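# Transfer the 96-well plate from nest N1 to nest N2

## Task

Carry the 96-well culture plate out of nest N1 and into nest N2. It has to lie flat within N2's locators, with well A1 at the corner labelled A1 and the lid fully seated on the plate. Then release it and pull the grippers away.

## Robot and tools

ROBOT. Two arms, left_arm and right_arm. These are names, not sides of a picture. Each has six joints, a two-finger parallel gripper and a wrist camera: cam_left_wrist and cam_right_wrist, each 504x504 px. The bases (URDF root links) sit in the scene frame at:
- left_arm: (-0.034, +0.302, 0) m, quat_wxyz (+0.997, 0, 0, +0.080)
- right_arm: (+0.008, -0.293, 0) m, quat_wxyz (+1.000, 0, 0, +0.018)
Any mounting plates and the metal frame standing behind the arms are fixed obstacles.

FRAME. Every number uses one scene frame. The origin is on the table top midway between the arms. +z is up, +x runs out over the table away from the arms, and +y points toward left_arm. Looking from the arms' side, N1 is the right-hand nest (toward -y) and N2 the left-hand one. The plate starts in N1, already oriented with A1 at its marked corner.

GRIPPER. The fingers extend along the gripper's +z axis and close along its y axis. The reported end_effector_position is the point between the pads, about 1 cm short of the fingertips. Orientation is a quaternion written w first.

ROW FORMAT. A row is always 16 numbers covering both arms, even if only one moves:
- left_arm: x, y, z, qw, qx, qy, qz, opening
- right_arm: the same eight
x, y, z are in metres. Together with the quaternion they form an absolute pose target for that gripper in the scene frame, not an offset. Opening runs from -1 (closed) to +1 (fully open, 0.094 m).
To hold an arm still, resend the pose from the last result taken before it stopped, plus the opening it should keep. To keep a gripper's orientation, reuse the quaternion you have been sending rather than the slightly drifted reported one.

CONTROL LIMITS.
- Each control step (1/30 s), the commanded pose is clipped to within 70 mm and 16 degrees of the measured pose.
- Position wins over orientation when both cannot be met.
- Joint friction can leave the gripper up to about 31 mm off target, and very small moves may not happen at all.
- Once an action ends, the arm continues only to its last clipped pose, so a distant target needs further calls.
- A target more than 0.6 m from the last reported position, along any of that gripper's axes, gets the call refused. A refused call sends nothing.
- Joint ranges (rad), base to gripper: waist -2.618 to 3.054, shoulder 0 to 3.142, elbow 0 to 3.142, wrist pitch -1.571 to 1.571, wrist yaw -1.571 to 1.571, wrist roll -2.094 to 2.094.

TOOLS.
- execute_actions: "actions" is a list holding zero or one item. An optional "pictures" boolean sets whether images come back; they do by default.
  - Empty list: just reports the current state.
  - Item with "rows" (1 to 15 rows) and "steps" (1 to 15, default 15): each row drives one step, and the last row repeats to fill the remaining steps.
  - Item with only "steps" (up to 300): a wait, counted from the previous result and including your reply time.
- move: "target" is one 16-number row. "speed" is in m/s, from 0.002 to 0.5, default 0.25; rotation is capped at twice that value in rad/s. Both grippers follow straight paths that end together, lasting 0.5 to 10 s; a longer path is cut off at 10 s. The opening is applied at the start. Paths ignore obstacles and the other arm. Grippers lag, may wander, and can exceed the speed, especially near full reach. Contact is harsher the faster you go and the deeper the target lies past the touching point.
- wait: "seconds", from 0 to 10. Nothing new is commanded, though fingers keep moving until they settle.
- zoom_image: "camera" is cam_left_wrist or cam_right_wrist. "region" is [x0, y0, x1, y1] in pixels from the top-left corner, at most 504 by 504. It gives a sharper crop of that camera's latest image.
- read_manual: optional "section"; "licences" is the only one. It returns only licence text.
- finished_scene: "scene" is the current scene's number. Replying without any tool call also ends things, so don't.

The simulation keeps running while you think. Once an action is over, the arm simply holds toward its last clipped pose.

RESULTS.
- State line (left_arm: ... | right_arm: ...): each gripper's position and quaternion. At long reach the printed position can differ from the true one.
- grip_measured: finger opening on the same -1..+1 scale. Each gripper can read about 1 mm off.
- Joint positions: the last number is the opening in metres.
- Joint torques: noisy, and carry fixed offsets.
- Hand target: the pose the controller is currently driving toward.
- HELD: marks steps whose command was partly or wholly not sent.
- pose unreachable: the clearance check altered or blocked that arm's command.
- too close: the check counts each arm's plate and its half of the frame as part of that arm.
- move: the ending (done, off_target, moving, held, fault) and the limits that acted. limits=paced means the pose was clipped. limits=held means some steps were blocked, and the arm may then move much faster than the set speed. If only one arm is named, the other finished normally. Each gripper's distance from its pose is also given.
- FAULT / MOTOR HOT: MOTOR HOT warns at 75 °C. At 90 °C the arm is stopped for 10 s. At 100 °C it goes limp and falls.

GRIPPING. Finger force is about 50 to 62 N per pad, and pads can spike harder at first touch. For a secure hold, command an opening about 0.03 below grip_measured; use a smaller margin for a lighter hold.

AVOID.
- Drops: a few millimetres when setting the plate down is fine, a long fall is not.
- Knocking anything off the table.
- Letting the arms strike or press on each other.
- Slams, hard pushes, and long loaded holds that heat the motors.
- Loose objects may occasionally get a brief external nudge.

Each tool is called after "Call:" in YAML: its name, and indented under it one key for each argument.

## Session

Call:
execute_actions:
  actions: []

Scene clock: 0.00 s of 13200.00 s.
left_arm: end_effector_position=(+0.2837, +0.3289, +0.2114) grip_measured=+1.000 end_effector_quat_wxyz=(+0.231, +0.783, -0.454, +0.356) | right_arm: end_effector_position=(+0.3083, -0.0659, +0.2843) grip_measured=+1.000 end_effector_quat_wxyz=(+0.487, -0.416, +0.638, -0.427)
Joint positions: left_arm=[ 0.352  1.675  1.512 -1.457  0.875 -1.555  0.094] | right_arm=[ 1.05   1.365  1.013 -0.096  1.193 -0.878  0.094]
Joint velocities: left_arm=[ 0.012  0.002 -0.012 -0.066 -0.051  0.007  0.   ] | right_arm=[-0.007 -0.012  0.012 -0.007  0.022 -0.007  0.   ]
Joint torques (N m, as the arm reports them, + toward a larger angle): no reading
Hand target (left_arm): +0.284, +0.329, +0.211; +0.231, +0.783, -0.454, +0.356
Hand target (right_arm): +0.308, -0.066, +0.284; +0.487, -0.416, +0.638, -0.427

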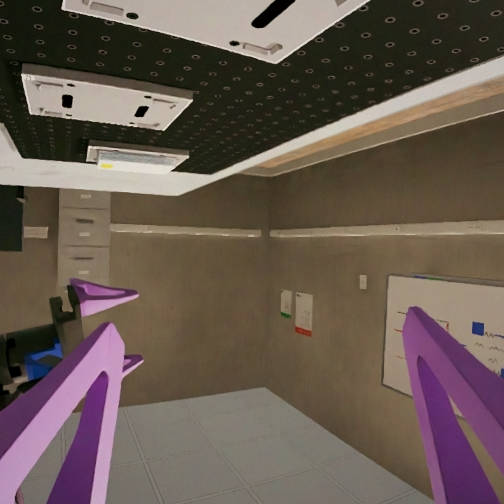

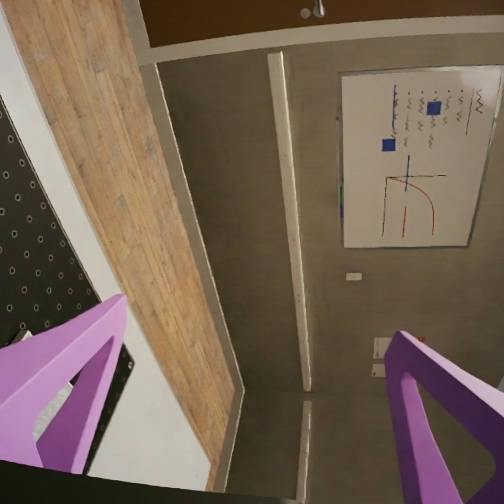

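Call:
move:
  target: [0.30, 0.2727, 0.3038, 0.26, 0, 0.965, 0, 1, 0.3354, -0.1996, 0.3164, 0.216, -0.002, 0.974, 0.067, 1]
  speed: 0.2

Scene clock: 10.47 s of 13200.00 s.
left_arm: end_effector_position=(+0.3008, +0.2715, +0.3066) grip_measured=+1.000 end_effector_quat_wxyz=(+0.250, -0.008, +0.968, -0.012) | right_arm: end_effector_position=(+0.3318, -0.1998, +0.3182) grip_measured=+1.000 end_effector_quat_wxyz=(+0.223, -0.017, +0.972, +0.072)
Joint positions: left_arm=[-0.267  1.532  1.901 -1.434 -0.033 -0.115  0.094] | right_arm=[ 0.229  1.608  2.055 -1.545 -0.029  0.238  0.094]
Joint velocities: left_arm=[ 0.032  0.007  0.007  0.037 -0.037  0.022  0.   ] | right_arm=[-0.012 -0.017 -0.012  0.037 -0.007  0.022  0.   ]
Joint torques (N m, as the arm reports them, + toward a larger angle): left_arm=[-1.17 -7.21  5.07  1.33 -0.13  0.06] | right_arm=[-0.98 -3.86  6.99  1.31 -0.09  0.23]
Hand target (left_arm): +0.299, +0.270, +0.307; +0.256, +0.000, +0.967, -0.008
Hand target (right_arm): +0.334, -0.201, +0.316; +0.215, -0.008, +0.974, +0.074
Off the commanded pose (left_arm): 0.003 m, 2 deg.
Off the commanded pose (right_arm): 0.004 m, 2 deg.
After step 90, 1.03 s passed at rest.
move: done

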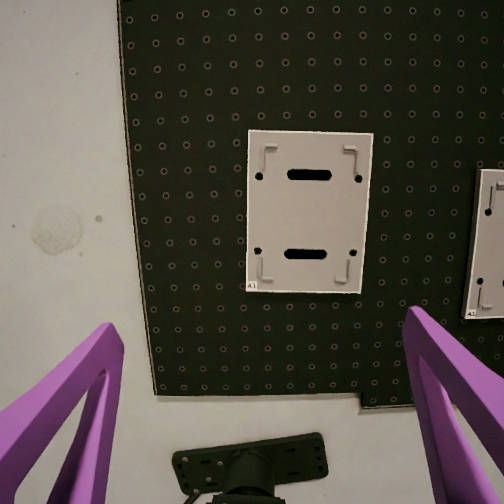

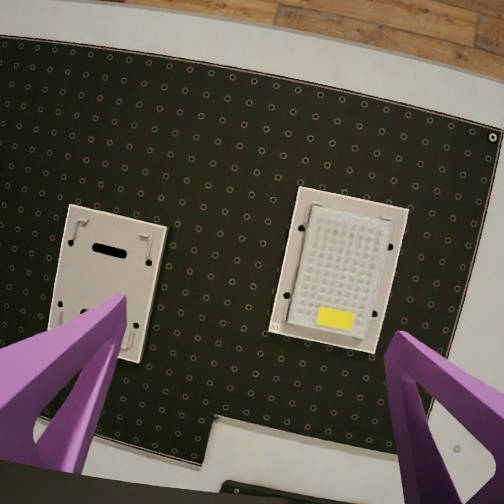

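Call:
zoom_image:
  camera: "cam_right_wrist"
  region: [230, 150, 450, 370]

Region (230, 150, 450, 370) of cam_right_wrist's 504x504 image, scaled by 2.291, with more detail than that image has.

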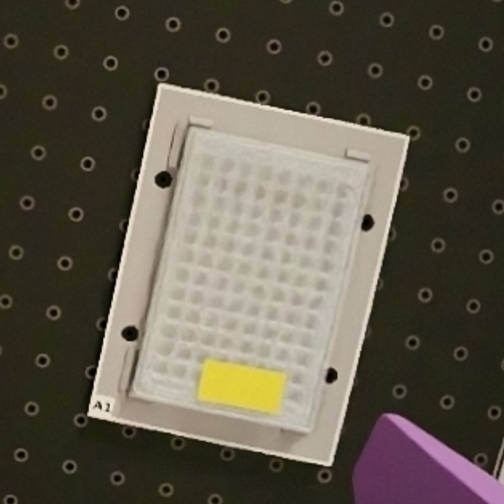

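Call:
move:
  target: [0.3008, 0.2715, 0.3066, 0.26, 0, 0.965, 0, 1, 0.338, -0.264, 0.065, 0, -0.009, 1, 0, 1]
  speed: 0.15

Scene clock: 49.97 s of 13200.00 s.
left_arm: end_effector_position=(+0.3035, +0.2745, +0.3081) grip_measured=+1.000 end_effector_quat_wxyz=(+0.257, -0.009, +0.966, -0.003) | right_arm: end_effector_position=(+0.3341, -0.2603, +0.0712) grip_measured=+1.000 end_effector_quat_wxyz=(+0.001, -0.011, +1.000, +0.008)
Joint positions: left_arm=[-0.267  1.532  1.901 -1.423 -0.052 -0.112  0.094] | right_arm=[ 0.055  1.801  1.348 -1.114 -0.016  0.069  0.094]
Joint velocities: left_arm=[-0.027  0.002  0.002 -0.066  0.007  0.081  0.   ] | right_arm=[-0.017  0.002  0.007  0.007  0.007 -0.022  0.   ]
Joint torques (N m, as the arm reports them, + toward a larger angle): left_arm=[-1.48 -7.24  4.74  1.35 -0.14  0.06] | right_arm=[-0.83 -7.04  5.22  0.55  0.09  0.01]
Hand target (left_arm): +0.301, +0.272, +0.307; +0.260, +0.000, +0.966, -0.000
Hand target (right_arm): +0.334, -0.264, +0.066; -0.002, -0.012, +1.000, +0.004
Off the commanded pose (left_arm): 0.004 m, 1 deg.
Off the commanded pose (right_arm): 0.008 m, 1 deg.
After step 90, 34.23 s passed at rest.
move: done

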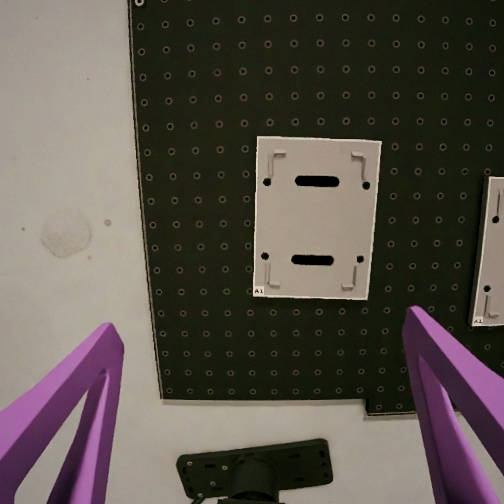

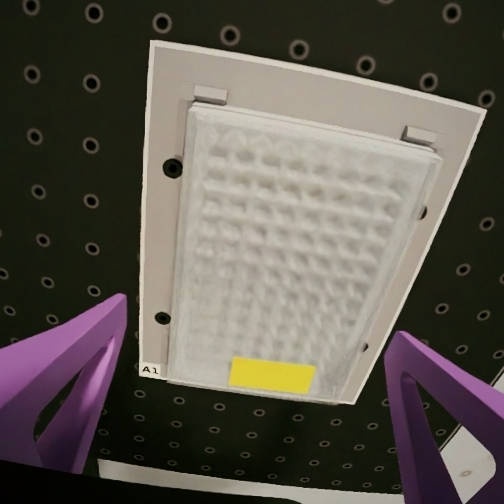

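Call:
move:
  target: [0.3008, 0.2715, 0.3066, 0.26, 0, 0.965, 0, 1, 0.338, -0.276, 0.042, 0, -0.009, 1, 0, 1]
  speed: 0.03

Scene clock: 59.47 s of 13200.00 s.
left_arm: end_effector_position=(+0.3037, +0.2744, +0.3082) grip_measured=+1.000 end_effector_quat_wxyz=(+0.257, -0.009, +0.966, -0.003) | right_arm: end_effector_position=(+0.3393, -0.2715, +0.0508) grip_measured=+1.000 end_effector_quat_wxyz=(+0.008, -0.008, +1.000, +0.005)
Joint positions: left_arm=[-0.267  1.532  1.901 -1.422 -0.052 -0.112  0.094] | right_arm=[ 0.024  1.825  1.293 -1.023 -0.009  0.043  0.094]
Joint velocities: left_arm=[-0.002 -0.012  0.002  0.007 -0.007 -0.007  0.   ] | right_arm=[ 0.007 -0.002 -0.007  0.022 -0.037  0.037  0.   ]
Joint torques (N m, as the arm reports them, + toward a larger angle): left_arm=[-1.46 -7.29  4.66  1.35 -0.14  0.06] | right_arm=[-0.93 -6.57  4.86  0.6   0.09  0.03]
Hand target (left_arm): +0.301, +0.272, +0.307; +0.260, -0.000, +0.966, -0.000
Hand target (right_arm): +0.337, -0.276, +0.042; -0.000, -0.009, +1.000, +0.000
Off the commanded pose (left_arm): 0.004 m, 1 deg.
Off the commanded pose (right_arm): 0.010 m, 1 deg.
After step 90, 5.07 s passed at rest.
move: done

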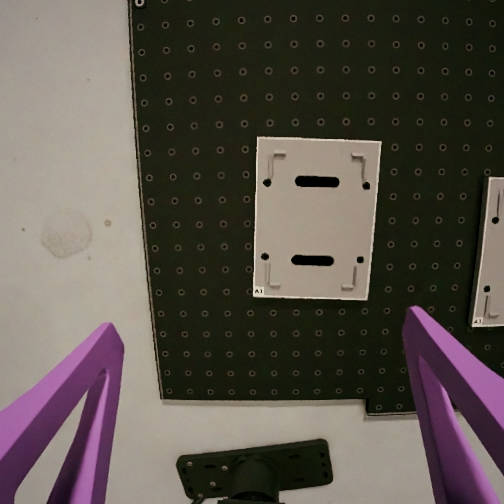

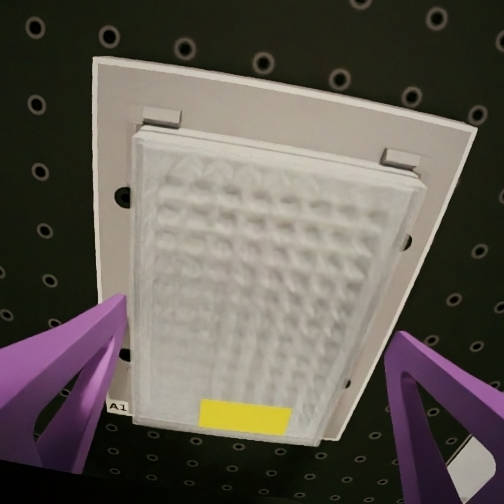

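Call:
move:
  target: [0.3008, 0.2715, 0.3066, 0.26, 0, 0.965, 0, 1, 0.338, -0.2655, 0.037, 0, -0.009, 1, 0, 1]
  speed: 0.015

Scene clock: 76.10 s of 13200.00 s.
left_arm: end_effector_position=(+0.3037, +0.2744, +0.3082) grip_measured=+1.000 end_effector_quat_wxyz=(+0.257, -0.009, +0.966, -0.003) | right_arm: end_effector_position=(+0.3436, -0.2669, +0.0509) grip_measured=+1.000 end_effector_quat_wxyz=(+0.017, -0.010, +1.000, +0.005)
Joint positions: left_arm=[-0.267  1.532  1.901 -1.422 -0.052 -0.112  0.094] | right_arm=[ 0.037  1.825  1.293 -1.004 -0.007  0.053  0.094]
Joint velocities: left_arm=[-0.012 -0.012 -0.017  0.022 -0.007 -0.051  0.   ] | right_arm=[-0.022 -0.017  0.002  0.007 -0.037 -0.037  0.   ]
Joint torques (N m, as the arm reports them, + toward a larger angle): left_arm=[-1.46 -7.28  4.65  1.35 -0.14  0.06] | right_arm=[ 0.84 -6.13  4.42  0.68  0.06  0.23]
Hand target (left_arm): +0.301, +0.272, +0.307; +0.260, -0.000, +0.966, -0.000
Hand target (right_arm): +0.338, -0.266, +0.038; +0.000, -0.009, +1.000, -0.000
Off the commanded pose (left_arm): 0.004 m, 1 deg.
Off the commanded pose (right_arm): 0.015 m, 2 deg.
After step 90, 12.40 s passed at rest.
move: off_target (right_arm)

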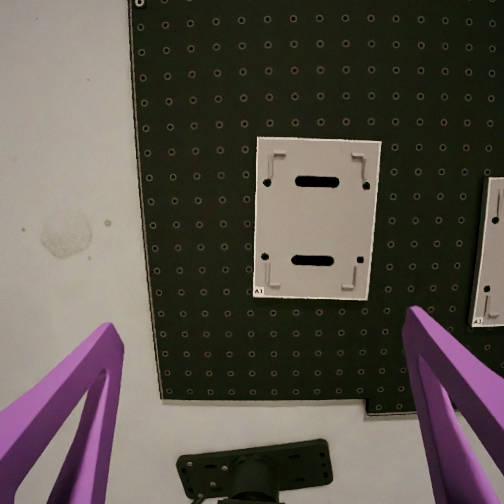

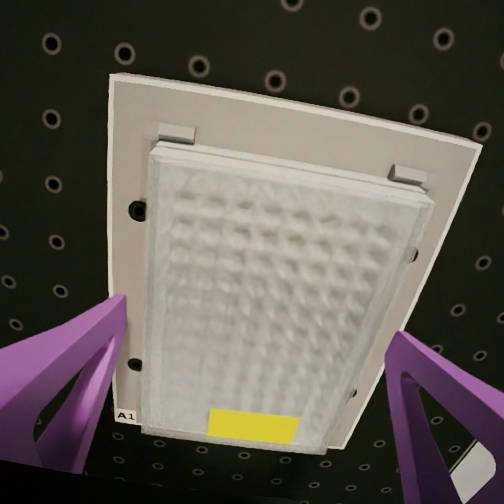

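Call:
move:
  target: [0.3008, 0.2715, 0.3066, 0.26, 0, 0.965, 0, 1, 0.337, -0.2741, 0.036, 0, -0.009, 1, 0, 1]
  speed: 0.015

Scene clock: 84.43 s of 13200.00 s.
left_arm: end_effector_position=(+0.3037, +0.2744, +0.3082) grip_measured=+1.000 end_effector_quat_wxyz=(+0.257, -0.009, +0.966, -0.003) | right_arm: end_effector_position=(+0.3395, -0.2696, +0.0466) grip_measured=+1.000 end_effector_quat_wxyz=(+0.011, -0.008, +1.000, +0.004)
Joint positions: left_arm=[-0.267  1.532  1.901 -1.422 -0.052 -0.112  0.094] | right_arm=[ 0.03   1.825  1.276 -0.999 -0.007  0.049  0.094]
Joint velocities: left_arm=[ 0.012 -0.002 -0.007 -0.037 -0.051  0.007  0.   ] | right_arm=[-0.002 -0.022  0.002  0.022 -0.007 -0.037  0.   ]
Joint torques (N m, as the arm reports them, + toward a larger angle): left_arm=[-1.46 -7.29  4.65  1.35 -0.14  0.06] | right_arm=[-0.8  -6.29  4.75  0.62  0.04  0.02]
Hand target (left_arm): +0.301, +0.272, +0.307; +0.260, -0.000, +0.966, -0.000
Hand target (right_arm): +0.336, -0.274, +0.036; -0.000, -0.009, +1.000, +0.001
Off the commanded pose (left_arm): 0.004 m, 1 deg.
Off the commanded pose (right_arm): 0.012 m, 1 deg.
After step 90, 3.90 s passed at rest.
move: off_target (right_arm)

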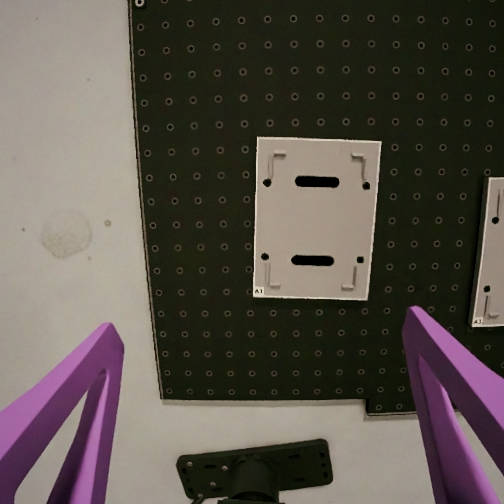

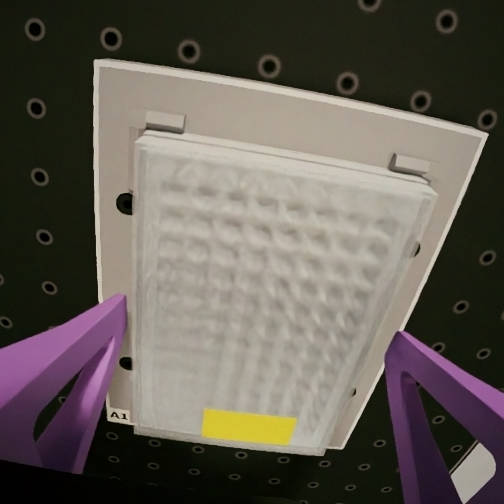

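Call:
move:
  target: [0.3008, 0.2715, 0.3066, 0.26, 0, 0.965, 0, 1, 0.339, -0.2715, 0.027, 0, -0.009, 1, 0, 1]
  speed: 0.012

Scene clock: 91.60 s of 13200.00 s.
left_arm: end_effector_position=(+0.3037, +0.2744, +0.3082) grip_measured=+1.000 end_effector_quat_wxyz=(+0.257, -0.009, +0.966, -0.003) | right_arm: end_effector_position=(+0.3420, -0.2695, +0.0368) grip_measured=+1.000 end_effector_quat_wxyz=(+0.010, -0.009, +1.000, +0.004)
Joint positions: left_arm=[-0.267  1.532  1.901 -1.422 -0.052 -0.112  0.094] | right_arm=[ 0.03   1.847  1.264 -0.967 -0.007  0.048  0.094]
Joint velocities: left_arm=[ 0.007 -0.007  0.002  0.007 -0.037  0.022  0.   ] | right_arm=[ 0.002  0.012  0.007 -0.037 -0.066  0.051  0.   ]
Joint torques (N m, as the arm reports them, + toward a larger angle): left_arm=[-1.46 -7.28  4.66  1.35 -0.14  0.06] | right_arm=[-0.28 -6.81  4.8   0.66  0.07  0.05]
Hand target (left_arm): +0.301, +0.272, +0.307; +0.260, -0.000, +0.966, -0.000
Hand target (right_arm): +0.339, -0.271, +0.027; +0.000, -0.009, +1.000, +0.000
Off the commanded pose (left_arm): 0.004 m, 1 deg.
Off the commanded pose (right_arm): 0.010 m, 1 deg.
After step 90, 2.30 s passed at rest.
move: done

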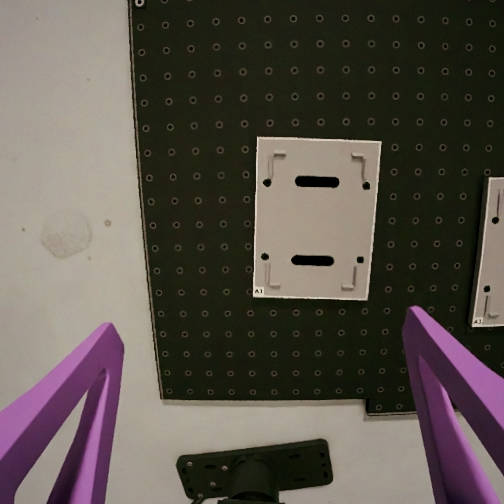

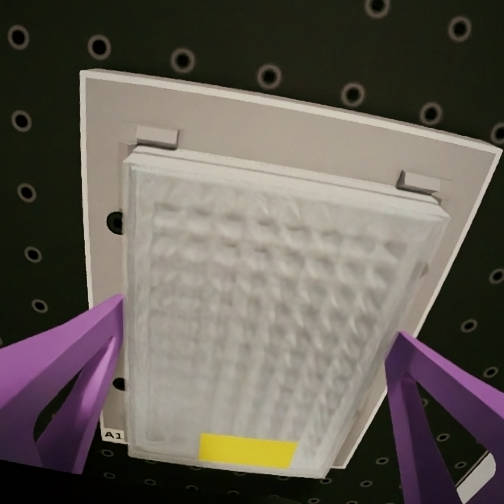

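Call:
move:
  target: [0.3008, 0.2715, 0.3066, 0.26, 0, 0.965, 0, 1, 0.338, -0.2715, 0.023, 0, -0.009, 1, 0, 1]
  speed: 0.01

Scene clock: 96.77 s of 13200.00 s.
left_arm: end_effector_position=(+0.3037, +0.2744, +0.3082) grip_measured=+1.000 end_effector_quat_wxyz=(+0.257, -0.009, +0.966, -0.003) | right_arm: end_effector_position=(+0.3411, -0.2696, +0.0339) grip_measured=+1.000 end_effector_quat_wxyz=(+0.011, -0.009, +1.000, +0.004)
Joint positions: left_arm=[-0.267  1.532  1.901 -1.422 -0.052 -0.112  0.094] | right_arm=[ 0.03   1.847  1.252 -0.953 -0.007  0.048  0.094]
Joint velocities: left_arm=[ 0.007 -0.007  0.002 -0.022 -0.007  0.022  0.   ] | right_arm=[-0.017  0.007  0.002 -0.037  0.022  0.022  0.   ]
Joint torques (N m, as the arm reports them, + toward a larger angle): left_arm=[-1.46 -7.28  4.65  1.35 -0.14  0.06] | right_arm=[ 0.   -6.38  4.62  0.64  0.06  0.11]
Hand target (left_arm): +0.301, +0.272, +0.307; +0.260, -0.000, +0.966, -0.000
Hand target (right_arm): +0.338, -0.271, +0.023; -0.000, -0.009, +1.000, +0.000
Off the commanded pose (left_arm): 0.004 m, 1 deg.
Off the commanded pose (right_arm): 0.011 m, 1 deg.
After step 90, 0.47 s passed at rest.
move: off_target (right_arm)

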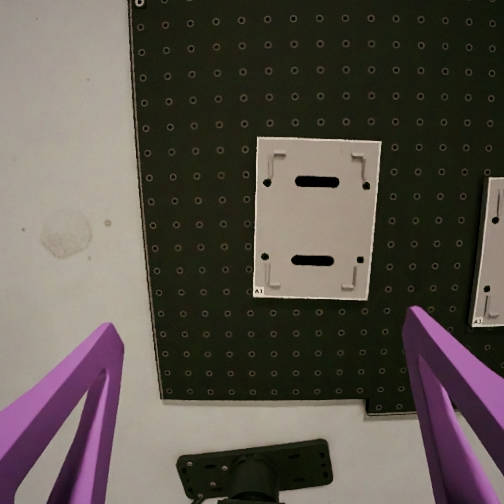

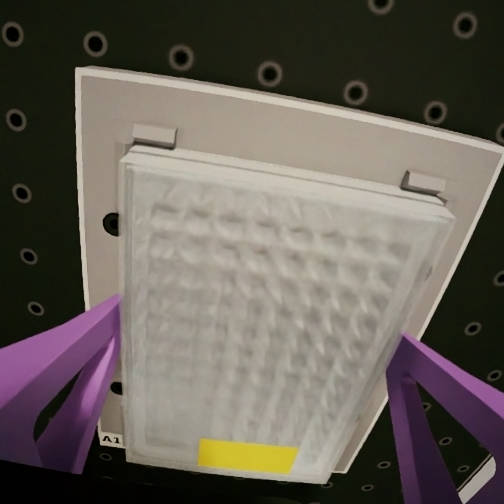

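Call:
move:
  target: [0.3008, 0.2715, 0.3066, 0.26, 0, 0.965, 0, 1, 0.338, -0.2715, 0.020, 0, -0.009, 1, 0, 1]
  speed: 0.01

Scene clock: 104.60 s of 13200.00 s.
left_arm: end_effector_position=(+0.3037, +0.2744, +0.3082) grip_measured=+1.000 end_effector_quat_wxyz=(+0.257, -0.009, +0.966, -0.003) | right_arm: end_effector_position=(+0.3425, -0.2696, +0.0335) grip_measured=+1.000 end_effector_quat_wxyz=(+0.014, -0.009, +1.000, +0.004)
Joint positions: left_arm=[-0.267  1.532  1.901 -1.422 -0.052 -0.112  0.094] | right_arm=[ 0.03   1.847  1.25  -0.945 -0.006  0.048  0.094]
Joint velocities: left_arm=[ 0.022 -0.002 -0.002  0.037  0.007 -0.007  0.   ] | right_arm=[-0.002  0.022 -0.002 -0.007 -0.066 -0.022  0.   ]
Joint torques (N m, as the arm reports them, + toward a larger angle): left_arm=[-1.46 -7.28  4.66  1.35 -0.14  0.06] | right_arm=[-0.13 -6.03  4.4   0.67  0.05  0.07]
Hand target (left_arm): +0.301, +0.272, +0.307; +0.260, -0.000, +0.966, -0.000
Hand target (right_arm): +0.337, -0.271, +0.020; -0.000, -0.009, +1.000, +0.000
Off the commanded pose (left_arm): 0.004 m, 1 deg.
Off the commanded pose (right_arm): 0.014 m, 2 deg.
After step 90, 3.17 s passed at rest.
move: off_target (right_arm)

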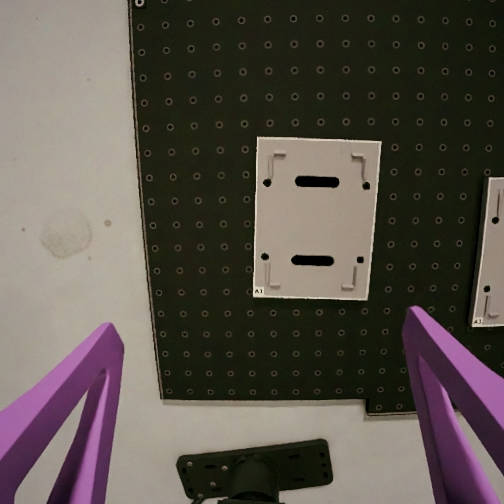

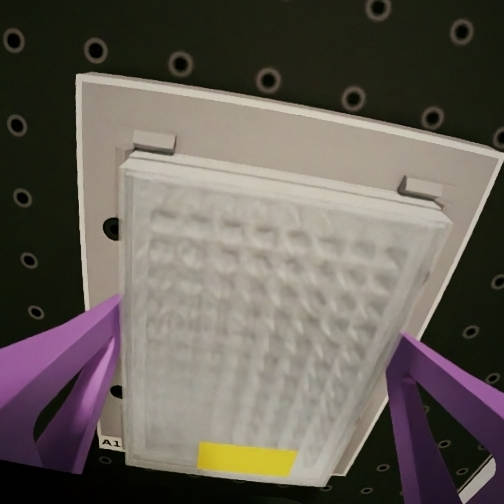

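Call:
move:
  target: [0.3008, 0.2715, 0.3066, 0.26, 0, 0.965, 0, 1, 0.3327, -0.2715, 0.0345, -0.0055, -0.009, 1, 0, 1]
  speed: 0.01

Scene clock: 112.40 s of 13200.00 s.
left_arm: end_effector_position=(+0.3037, +0.2744, +0.3082) grip_measured=+1.000 end_effector_quat_wxyz=(+0.257, -0.009, +0.966, -0.003) | right_arm: end_effector_position=(+0.3375, -0.2704, +0.0334) grip_measured=+1.000 end_effector_quat_wxyz=(+0.004, -0.009, +1.000, +0.002)
Joint positions: left_arm=[-0.267  1.532  1.901 -1.422 -0.052 -0.112  0.094] | right_arm=[ 0.03   1.847  1.25  -0.966 -0.004  0.048  0.094]
Joint velocities: left_arm=[-0.017 -0.017 -0.007 -0.022 -0.007 -0.037  0.   ] | right_arm=[ 0.012  0.012 -0.012 -0.007  0.051  0.022  0.   ]
Joint torques (N m, as the arm reports them, + toward a larger angle): left_arm=[-1.45 -7.28  4.66  1.35 -0.14  0.06] | right_arm=[-0.16 -8.27  6.15  0.26  0.    0.09]
Hand target (left_arm): +0.301, +0.272, +0.307; +0.260, -0.000, +0.966, -0.000
Hand target (right_arm): +0.333, -0.271, +0.035; -0.006, -0.009, +1.000, +0.000
Off the commanded pose (left_arm): 0.004 m, 1 deg.
Off the commanded pose (right_arm): 0.005 m, 1 deg.
After step 90, 2.53 s passed at rest.
move: done

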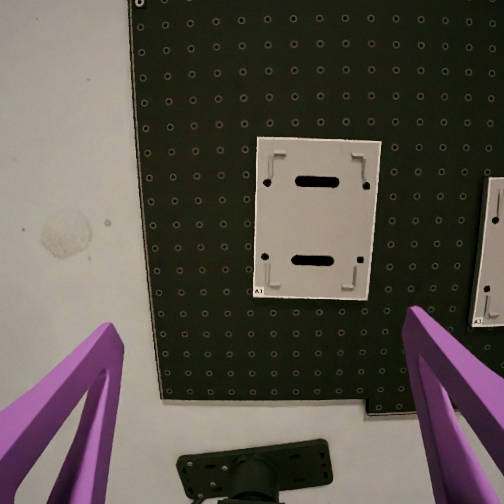

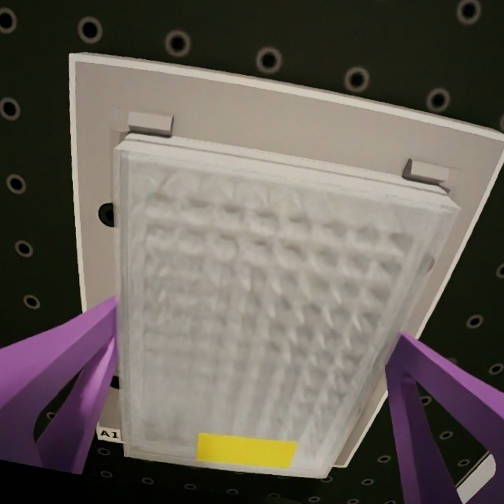

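Nearly vertical now. Closing the gripper gently.

Call:
execute_actions:
  actions:
    - {"rows": [[0.3008, 0.2715, 0.3066, 0.26, 0, 0.965, 0, 1, 0.3375, -0.2700, 0.0337, 0.004, -0.009, 1, 0.002, 1],[0.3008, 0.2715, 0.3066, 0.26, 0, 0.965, 0, 1, 0.3375, -0.2700, 0.0337, 0.004, -0.009, 1, 0.002, 0.96],[0.3008, 0.2715, 0.3066, 0.26, 0, 0.965, 0, 1, 0.3375, -0.2700, 0.0337, 0.004, -0.009, 1, 0.002, 0.93],[0.3008, 0.2715, 0.3066, 0.26, 0, 0.965, 0, 1, 0.3375, -0.2700, 0.0337, 0.004, -0.009, 1, 0.002, 0.91],[0.3008, 0.2715, 0.3066, 0.26, 0, 0.965, 0, 1, 0.3375, -0.2700, 0.0337, 0.004, -0.009, 1, 0.002, 0.89],[0.3008, 0.2715, 0.3066, 0.26, 0, 0.965, 0, 1, 0.3375, -0.2700, 0.0337, 0.004, -0.009, 1, 0.002, 0.875],[0.3008, 0.2715, 0.3066, 0.26, 0, 0.965, 0, 1, 0.3375, -0.2700, 0.0337, 0.004, -0.009, 1, 0.002, 0.86],[0.3008, 0.2715, 0.3066, 0.26, 0, 0.965, 0, 1, 0.3375, -0.2700, 0.0337, 0.004, -0.009, 1, 0.002, 0.85],[0.3008, 0.2715, 0.3066, 0.26, 0, 0.965, 0, 1, 0.3375, -0.2700, 0.0337, 0.004, -0.009, 1, 0.002, 0.84],[0.3008, 0.2715, 0.3066, 0.26, 0, 0.965, 0, 1, 0.3375, -0.2700, 0.0337, 0.004, -0.009, 1, 0.002, 0.83],[0.3008, 0.2715, 0.3066, 0.26, 0, 0.965, 0, 1, 0.3375, -0.2700, 0.0337, 0.004, -0.009, 1, 0.002, 0.82],[0.3008, 0.2715, 0.3066, 0.26, 0, 0.965, 0, 1, 0.3375, -0.2700, 0.0337, 0.004, -0.009, 1, 0.002, 0.81],[0.3008, 0.2715, 0.3066, 0.26, 0, 0.965, 0, 1, 0.3375, -0.2700, 0.0337, 0.004, -0.009, 1, 0.002, 0.80],[0.3008, 0.2715, 0.3066, 0.26, 0, 0.965, 0, 1, 0.3375, -0.2700, 0.0337, 0.004, -0.009, 1, 0.002, 0.79],[0.3008, 0.2715, 0.3066, 0.26, 0, 0.965, 0, 1, 0.3375, -0.2700, 0.0337, 0.004, -0.009, 1, 0.002, 0.78]], "steps": 15}
  pictures: false

Call:
wait:
  seconds: 0.4

Scene clock: 128.97 s of 13200.00 s.
left_arm: end_effector_position=(+0.3037, +0.2744, +0.3082) grip_measured=+1.000 end_effector_quat_wxyz=(+0.257, -0.009, +0.966, -0.003) | right_arm: end_effector_position=(+0.3361, -0.2680, +0.0335) grip_measured=+0.798 end_effector_quat_wxyz=(+0.001, -0.009, +1.000, +0.008)
Joint positions: left_arm=[-0.267  1.532  1.901 -1.422 -0.052 -0.112  0.094] | right_arm=[ 0.031  1.847  1.25  -0.971 -0.017  0.048  0.084]
Joint velocities: left_arm=[ 0.012  0.007 -0.007  0.051  0.022 -0.007  0.   ] | right_arm=[-0.007 -0.022 -0.002 -0.022  0.007 -0.022 -0.004]
Joint torques (N m, as the arm reports them, + toward a larger angle): left_arm=[-1.45 -7.29  4.66  1.35 -0.14  0.06] | right_arm=[-0.14 -8.05  6.1   0.53  0.13  0.16]
Hand target (left_arm): +0.301, +0.272, +0.307; +0.260, -0.000, +0.966, -0.000
Hand target (right_arm): +0.338, -0.270, +0.034; +0.004, -0.009, +1.000, +0.002
Off the commanded pose (left_arm): 0.004 m, 1 deg.
Off the commanded pose (right_arm): 0.002 m, 1 deg.
Steps of this call (steps 1 to 90: nothing new was sent; then 13.07 s passed at rest; steps 91 to 105: all 15 steps of this action). Readings (end_effector_position):
91: left_arm (+0.3037, +0.2744, +0.3082) | right_arm (+0.3363, -0.2705, +0.0334)
92: left_arm (+0.3037, +0.2744, +0.3082) | right_arm (+0.3363, -0.2706, +0.0334)
94: left_arm (+0.3037, +0.2744, +0.3082) | right_arm (+0.3363, -0.2703, +0.0334)
98: left_arm (+0.3037, +0.2744, +0.3082) | right_arm (+0.3362, -0.2690, +0.0335)
105: the state above

Scene clock: 129.37 s of 13200.00 s.
left_arm: end_effector_position=(+0.3037, +0.2744, +0.3082) grip_measured=+1.000 end_effector_quat_wxyz=(+0.257, -0.009, +0.966, -0.003) | right_arm: end_effector_position=(+0.3361, -0.2680, +0.0335) grip_measured=+0.796 end_effector_quat_wxyz=(+0.001, -0.009, +1.000, +0.008)
Joint positions: left_arm=[-0.267  1.532  1.901 -1.422 -0.052 -0.112  0.094] | right_arm=[ 0.031  1.847  1.25  -0.971 -0.017  0.048  0.084]
Joint velocities: left_arm=[-0.017 -0.002 -0.012 -0.037 -0.037 -0.037  0.   ] | right_arm=[ 0.002 -0.051  0.012 -0.037  0.037  0.022  0.001]
Joint torques (N m, as the arm reports them, + toward a larger angle): left_arm=[-1.46 -7.27  4.66  1.35 -0.14  0.06] | right_arm=[-0.22 -8.12  5.81  0.49  0.11  0.14]
Hand target (left_arm): +0.301, +0.272, +0.307; +0.260, -0.000, +0.966, -0.000
Hand target (right_arm): +0.338, -0.270, +0.034; +0.004, -0.009, +1.000, +0.002
Off the commanded pose (left_arm): 0.004 m, 1 deg.
Off the commanded pose (right_arm): 0.002 m, 1 deg.
Steps of this call (steps 1 to 12: nothing new was sent). Readings (end_effector_position):
1: left_arm (+0.3037, +0.2744, +0.3082) | right_arm (+0.3361, -0.2680, +0.0335)
2: left_arm (+0.3037, +0.2744, +0.3082) | right_arm (+0.3361, -0.2680, +0.0335)
4: left_arm (+0.3037, +0.2744, +0.3082) | right_arm (+0.3361, -0.2680, +0.0335)
8: left_arm (+0.3037, +0.2744, +0.3082) | right_arm (+0.3361, -0.2680, +0.0335)
12: the state above

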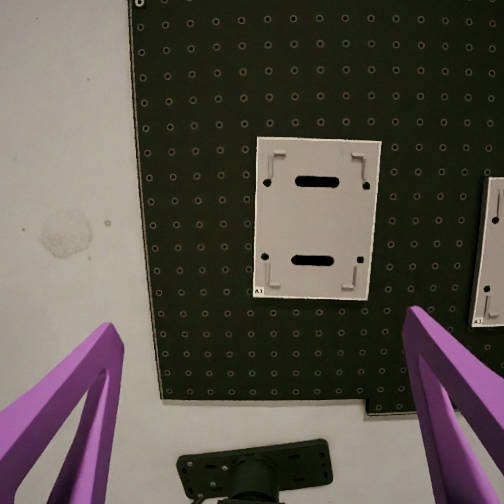

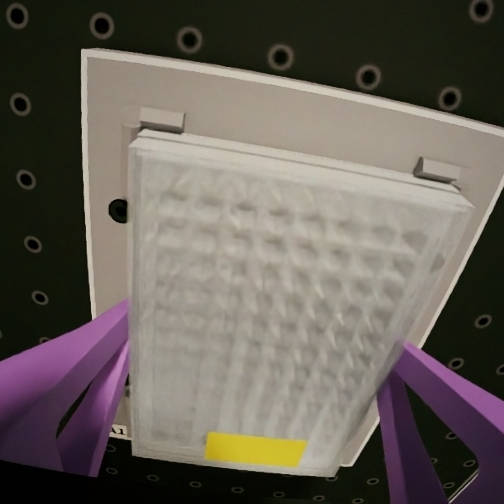

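Call:
move:
  target: [0.3008, 0.2715, 0.3066, 0.26, 0, 0.965, 0, 1, 0.3361, -0.2680, 0.058, 0, -0.009, 1, 0.004, 0.765]
  speed: 0.02

Call:
move:
  target: [0.3008, 0.2715, 0.3066, 0.26, 0, 0.965, 0, 1, 0.266, -0.008, 0.07, 0, 0, 1, 0, 0.765]
  speed: 0.1

Scene clock: 145.03 s of 13200.00 s.
left_arm: end_effector_position=(+0.3037, +0.2744, +0.3082) grip_measured=+1.000 end_effector_quat_wxyz=(+0.257, -0.009, +0.966, -0.003) | right_arm: end_effector_position=(+0.3328, -0.2684, +0.0452) grip_measured=+0.791 end_effector_quat_wxyz=(-0.014, -0.009, +1.000, +0.007)
Joint positions: left_arm=[-0.267  1.532  1.901 -1.422 -0.052 -0.112  0.094] | right_arm=[ 0.031  1.847  1.299 -1.05  -0.016  0.048  0.084]
Joint velocities: left_arm=[-0.022  0.012 -0.002 -0.081 -0.037 -0.007  0.   ] | right_arm=[-0.012 -0.002 -0.007 -0.037 -0.007 -0.007 -0.   ]
Joint torques (N m, as the arm reports them, + toward a larger angle): left_arm=[-1.46 -7.29  4.65  1.35 -0.14  0.06] | right_arm=[  0.34 -10.09   7.55   0.29   0.05   0.15]
Hand target (left_arm): +0.301, +0.272, +0.307; +0.260, -0.000, +0.966, -0.000
Hand target (right_arm): +0.336, -0.268, +0.058; +0.000, -0.009, +1.000, +0.004
Off the commanded pose (left_arm): 0.004 m, 1 deg.
Off the commanded pose (right_arm): 0.013 m, 2 deg.
After step 90, 11.20 s passed at rest.
move: off_target (right_arm)

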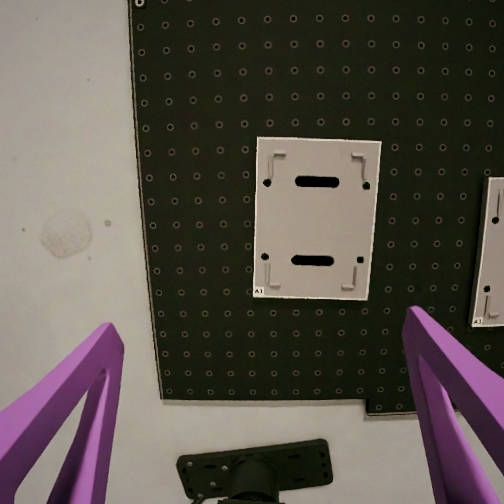

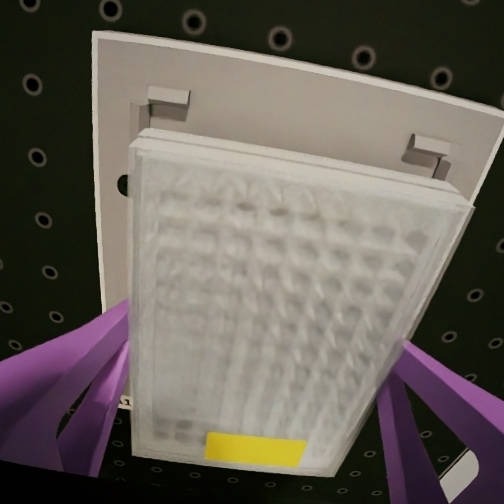

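Scene clock: 148.23 s of 13200.00 s.
left_arm: end_effector_position=(+0.3037, +0.2744, +0.3082) grip_measured=+1.000 end_effector_quat_wxyz=(+0.257, -0.009, +0.966, -0.003) | right_arm: end_effector_position=(+0.2706, -0.0090, +0.0705) grip_measured=+0.791 end_effector_quat_wxyz=(+0.005, -0.004, +1.000, +0.003)
Joint positions: left_arm=[-0.267  1.532  1.901 -1.422 -0.052 -0.112  0.094] | right_arm=[ 0.79   2.017  1.636 -1.178  0.003  0.818  0.084]
Joint velocities: left_arm=[-0.002 -0.022 -0.007  0.051 -0.066 -0.037  0.   ] | right_arm=[-0.012  0.017 -0.012 -0.051 -0.037  0.037 -0.   ]
Joint torques (N m, as the arm reports them, + toward a larger angle): left_arm=[-1.46 -7.28  4.66  1.35 -0.14  0.06] | right_arm=[ 0.3  -8.4   8.01  0.31  0.1   0.26]
Hand target (left_arm): +0.301, +0.272, +0.307; +0.260, -0.000, +0.966, -0.000
Hand target (right_arm): +0.271, -0.008, +0.069; +0.004, +0.000, +1.000, -0.003
Off the commanded pose (left_arm): 0.004 m, 1 deg.
Off the commanded pose (right_arm): 0.005 m, 1 deg.
move: done

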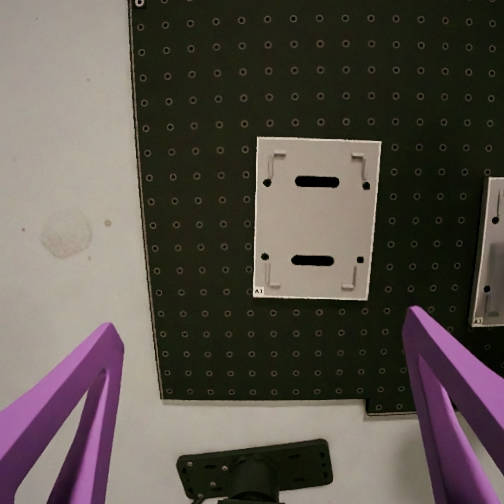

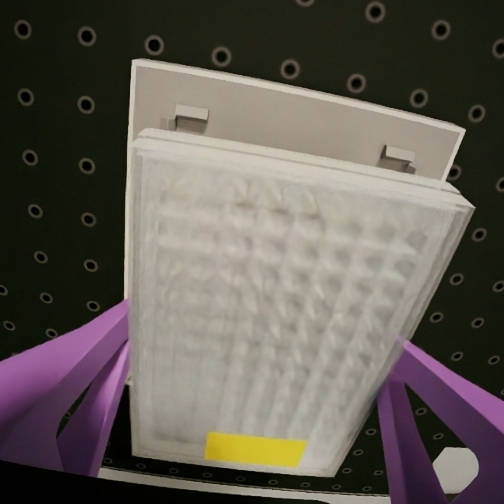

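Call:
move:
  target: [0.3008, 0.2715, 0.3066, 0.26, 0, 0.965, 0, 1, 0.2618, -0.0096, 0.045, 0, 0.009, 1, 0, 0.765]
  speed: 0.025

Scene clock: 167.87 s of 13200.00 s.
left_arm: end_effector_position=(+0.3037, +0.2744, +0.3082) grip_measured=+1.000 end_effector_quat_wxyz=(+0.257, -0.009, +0.966, -0.003) | right_arm: end_effector_position=(+0.2650, -0.0118, +0.0503) grip_measured=+0.791 end_effector_quat_wxyz=(+0.002, +0.008, +1.000, +0.000)
Joint positions: left_arm=[-0.267  1.532  1.901 -1.422 -0.052 -0.112  0.094] | right_arm=[ 0.796  2.017  1.554 -1.105  0.003  0.847  0.084]
Joint velocities: left_arm=[ 0.007 -0.012 -0.007  0.022  0.037 -0.081  0.   ] | right_arm=[ 0.002  0.007 -0.017 -0.081  0.051  0.066  0.001]
Joint torques (N m, as the arm reports them, + toward a larger angle): left_arm=[-1.46 -7.28  4.66  1.35 -0.14  0.06] | right_arm=[ 0.82 -9.13  4.94  0.59 -0.03  0.2 ]
Hand target (left_arm): +0.301, +0.272, +0.307; +0.260, -0.000, +0.966, -0.000
Hand target (right_arm): +0.262, -0.010, +0.045; -0.000, +0.009, +1.000, +0.000
Off the commanded pose (left_arm): 0.004 m, 1 deg.
Off the commanded pose (right_arm): 0.007 m, 0 deg.
After step 90, 15.30 s passed at rest.
move: done

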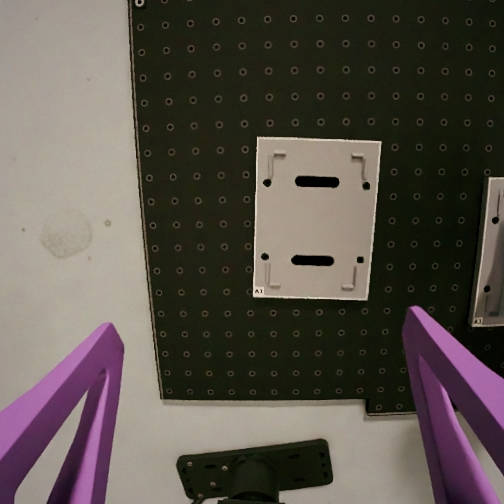

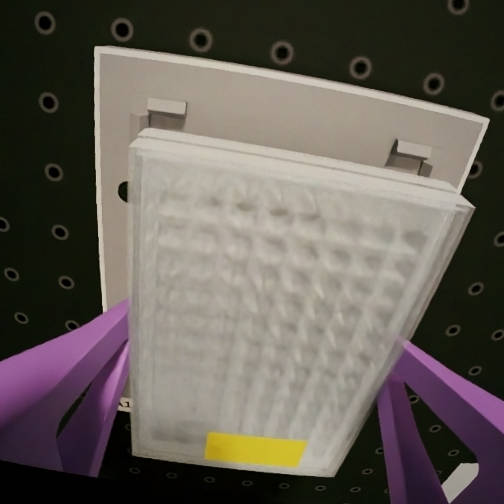

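Call:
move:
  target: [0.3008, 0.2715, 0.3066, 0.26, 0, 0.965, 0, 1, 0.2616, -0.0072, 0.040, 0, 0.009, 1, 0, 0.765]
  speed: 0.012

Scene clock: 177.93 s of 13200.00 s.
left_arm: end_effector_position=(+0.3037, +0.2744, +0.3082) grip_measured=+1.000 end_effector_quat_wxyz=(+0.257, -0.009, +0.966, -0.003) | right_arm: end_effector_position=(+0.2678, -0.0088, +0.0503) grip_measured=+0.791 end_effector_quat_wxyz=(+0.008, +0.010, +1.000, +0.006)
Joint positions: left_arm=[-0.267  1.532  1.901 -1.422 -0.052 -0.112  0.094] | right_arm=[ 0.796  2.017  1.554 -1.088  0.003  0.852  0.084]
Joint velocities: left_arm=[ 0.017 -0.017 -0.002  0.007 -0.007 -0.007  0.   ] | right_arm=[ 0.002  0.022 -0.022  0.022  0.022 -0.007  0.   ]
Joint torques (N m, as the arm reports them, + toward a larger angle): left_arm=[-1.46 -7.29  4.65  1.35 -0.14  0.06] | right_arm=[ 1.11 -8.56  4.76  0.64  0.01  0.23]
Hand target (left_arm): +0.301, +0.272, +0.307; +0.260, -0.000, +0.966, -0.000
Hand target (right_arm): +0.262, -0.007, +0.040; +0.000, +0.009, +1.000, -0.000
Off the commanded pose (left_arm): 0.004 m, 1 deg.
Off the commanded pose (right_arm): 0.012 m, 1 deg.
After step 90, 5.87 s passed at rest.
move: off_target (right_arm)

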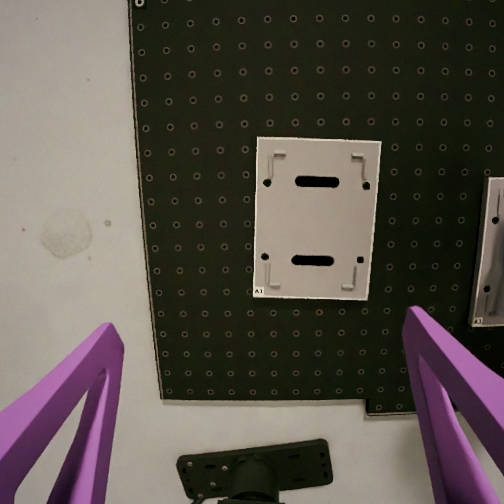

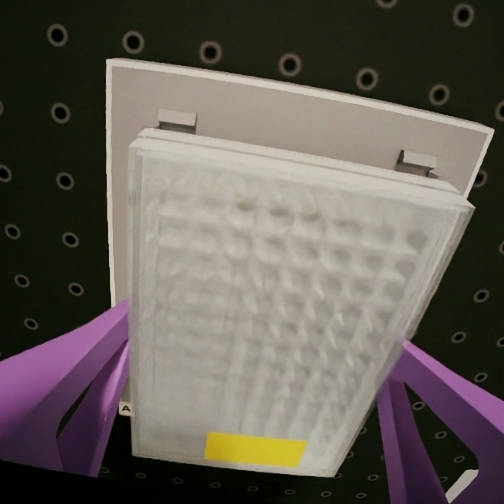

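Call:
move:
  target: [0.3008, 0.2715, 0.3066, 0.26, 0, 0.965, 0, 1, 0.2608, -0.0070, 0.037, 0, 0.009, 1, 0, 0.765]
  speed: 0.012

Scene clock: 183.77 s of 13200.00 s.
left_arm: end_effector_position=(+0.3037, +0.2744, +0.3082) grip_measured=+1.000 end_effector_quat_wxyz=(+0.257, -0.009, +0.966, -0.003) | right_arm: end_effector_position=(+0.2650, -0.0081, +0.0470) grip_measured=+0.791 end_effector_quat_wxyz=(+0.007, +0.008, +1.000, +0.006)
Joint positions: left_arm=[-0.267  1.532  1.901 -1.422 -0.052 -0.112  0.094] | right_arm=[ 0.802  2.017  1.541 -1.077  0.003  0.854  0.084]
Joint velocities: left_arm=[ 0.007 -0.007  0.002  0.022  0.037 -0.051  0.   ] | right_arm=[ 0.002  0.002  0.002  0.007  0.007 -0.051 -0.001]
Joint torques (N m, as the arm reports them, + toward a larger angle): left_arm=[-1.46 -7.28  4.66  1.35 -0.14  0.06] | right_arm=[ 0.93 -8.27  4.98  0.59  0.05  0.21]
Hand target (left_arm): +0.301, +0.272, +0.307; +0.260, -0.000, +0.966, -0.000
Hand target (right_arm): +0.261, -0.007, +0.037; -0.000, +0.009, +1.000, +0.000
Off the commanded pose (left_arm): 0.004 m, 1 deg.
Off the commanded pose (right_arm): 0.011 m, 1 deg.
After step 90, 1.33 s passed at rest.
move: off_target (right_arm)

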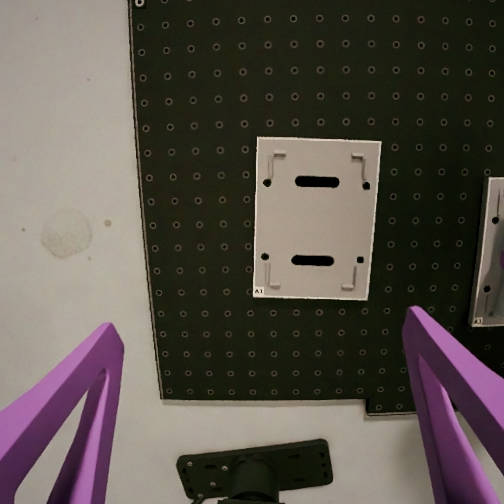

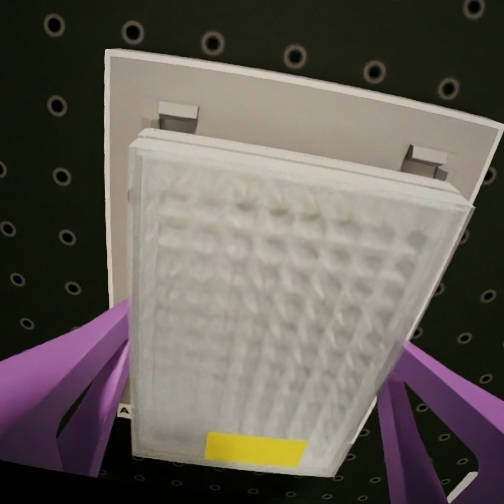

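Call:
move:
  target: [0.3008, 0.2715, 0.3066, 0.26, 0, 0.965, 0, 1, 0.2626, -0.0087, 0.032, 0, 0.009, 1, 0, 0.765]
  speed: 0.01

Scene clock: 193.37 s of 13200.00 s.
left_arm: end_effector_position=(+0.3037, +0.2744, +0.3082) grip_measured=+1.000 end_effector_quat_wxyz=(+0.257, -0.009, +0.966, -0.003) | right_arm: end_effector_position=(+0.2651, -0.0080, +0.0435) grip_measured=+0.791 end_effector_quat_wxyz=(+0.009, +0.008, +1.000, +0.007)
Joint positions: left_arm=[-0.267  1.532  1.901 -1.422 -0.052 -0.112  0.094] | right_arm=[ 0.802  2.017  1.527 -1.059  0.003  0.854  0.084]
Joint velocities: left_arm=[-0.002  0.007 -0.007 -0.022  0.037 -0.022  0.   ] | right_arm=[ 0.007  0.002 -0.007  0.051  0.007 -0.007  0.001]
Joint torques (N m, as the arm reports them, + toward a larger angle): left_arm=[-1.46 -7.28  4.66  1.35 -0.14  0.06] | right_arm=[ 0.13 -7.88  5.11  0.58  0.02  0.13]
Hand target (left_arm): +0.301, +0.272, +0.307; +0.260, -0.000, +0.966, -0.000
Hand target (right_arm): +0.262, -0.009, +0.032; -0.000, +0.009, +1.000, -0.000
Off the commanded pose (left_arm): 0.004 m, 1 deg.
Off the commanded pose (right_arm): 0.012 m, 1 deg.
After step 90, 4.87 s passed at rest.
move: off_target (right_arm)

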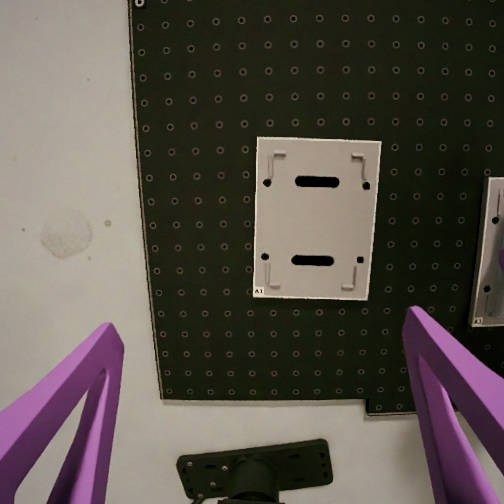

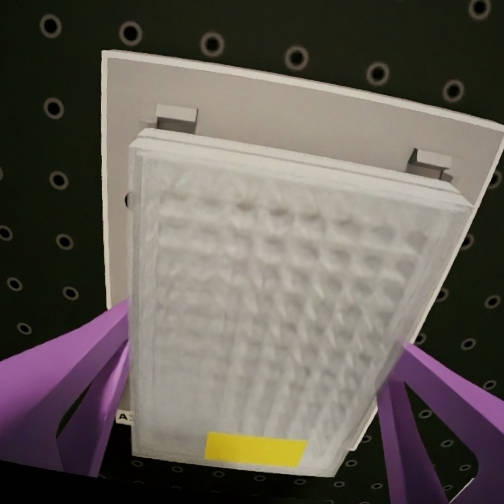

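Call:
move:
  target: [0.3008, 0.2715, 0.3066, 0.26, 0, 0.965, 0, 1, 0.2637, -0.0095, 0.0326, -0.0033, 0.008, 1, -0.0025, 0.765]
  speed: 0.01

Scene clock: 211.43 s of 13200.00 s.
left_arm: end_effector_position=(+0.3037, +0.2744, +0.3082) grip_measured=+1.000 end_effector_quat_wxyz=(+0.257, -0.009, +0.966, -0.003) | right_arm: end_effector_position=(+0.2645, -0.0087, +0.0374) grip_measured=+0.791 end_effector_quat_wxyz=(+0.003, +0.008, +1.000, +0.001)
Joint positions: left_arm=[-0.267  1.532  1.901 -1.422 -0.052 -0.112  0.094] | right_arm=[ 0.802  2.033  1.527 -1.057  0.003  0.854  0.084]
Joint velocities: left_arm=[-0.017 -0.022  0.007 -0.022 -0.051  0.007  0.   ] | right_arm=[ 0.017 -0.002 -0.007  0.022  0.007 -0.037 -0.   ]
Joint torques (N m, as the arm reports them, + toward a larger angle): left_arm=[-1.46 -7.27  4.66  1.35 -0.14  0.06] | right_arm=[-0.24 -8.83  6.18  0.48  0.01  0.03]
Hand target (left_arm): +0.301, +0.272, +0.307; +0.260, -0.000, +0.966, -0.000
Hand target (right_arm): +0.264, -0.010, +0.033; -0.003, +0.008, +1.000, -0.002
Off the commanded pose (left_arm): 0.004 m, 1 deg.
Off the commanded pose (right_arm): 0.005 m, 1 deg.
After step 90, 13.23 s passed at rest.
move: done

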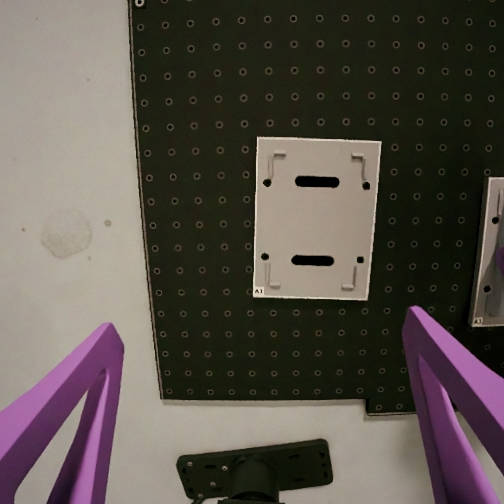

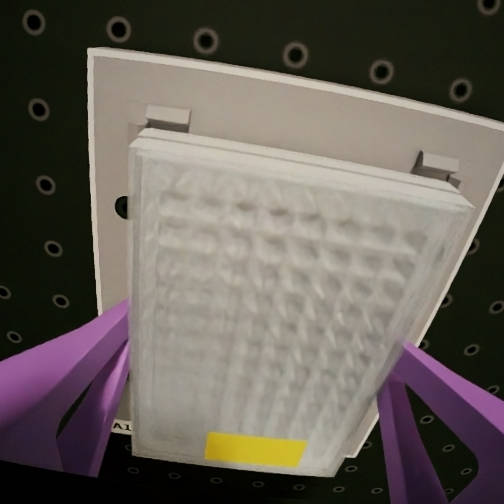

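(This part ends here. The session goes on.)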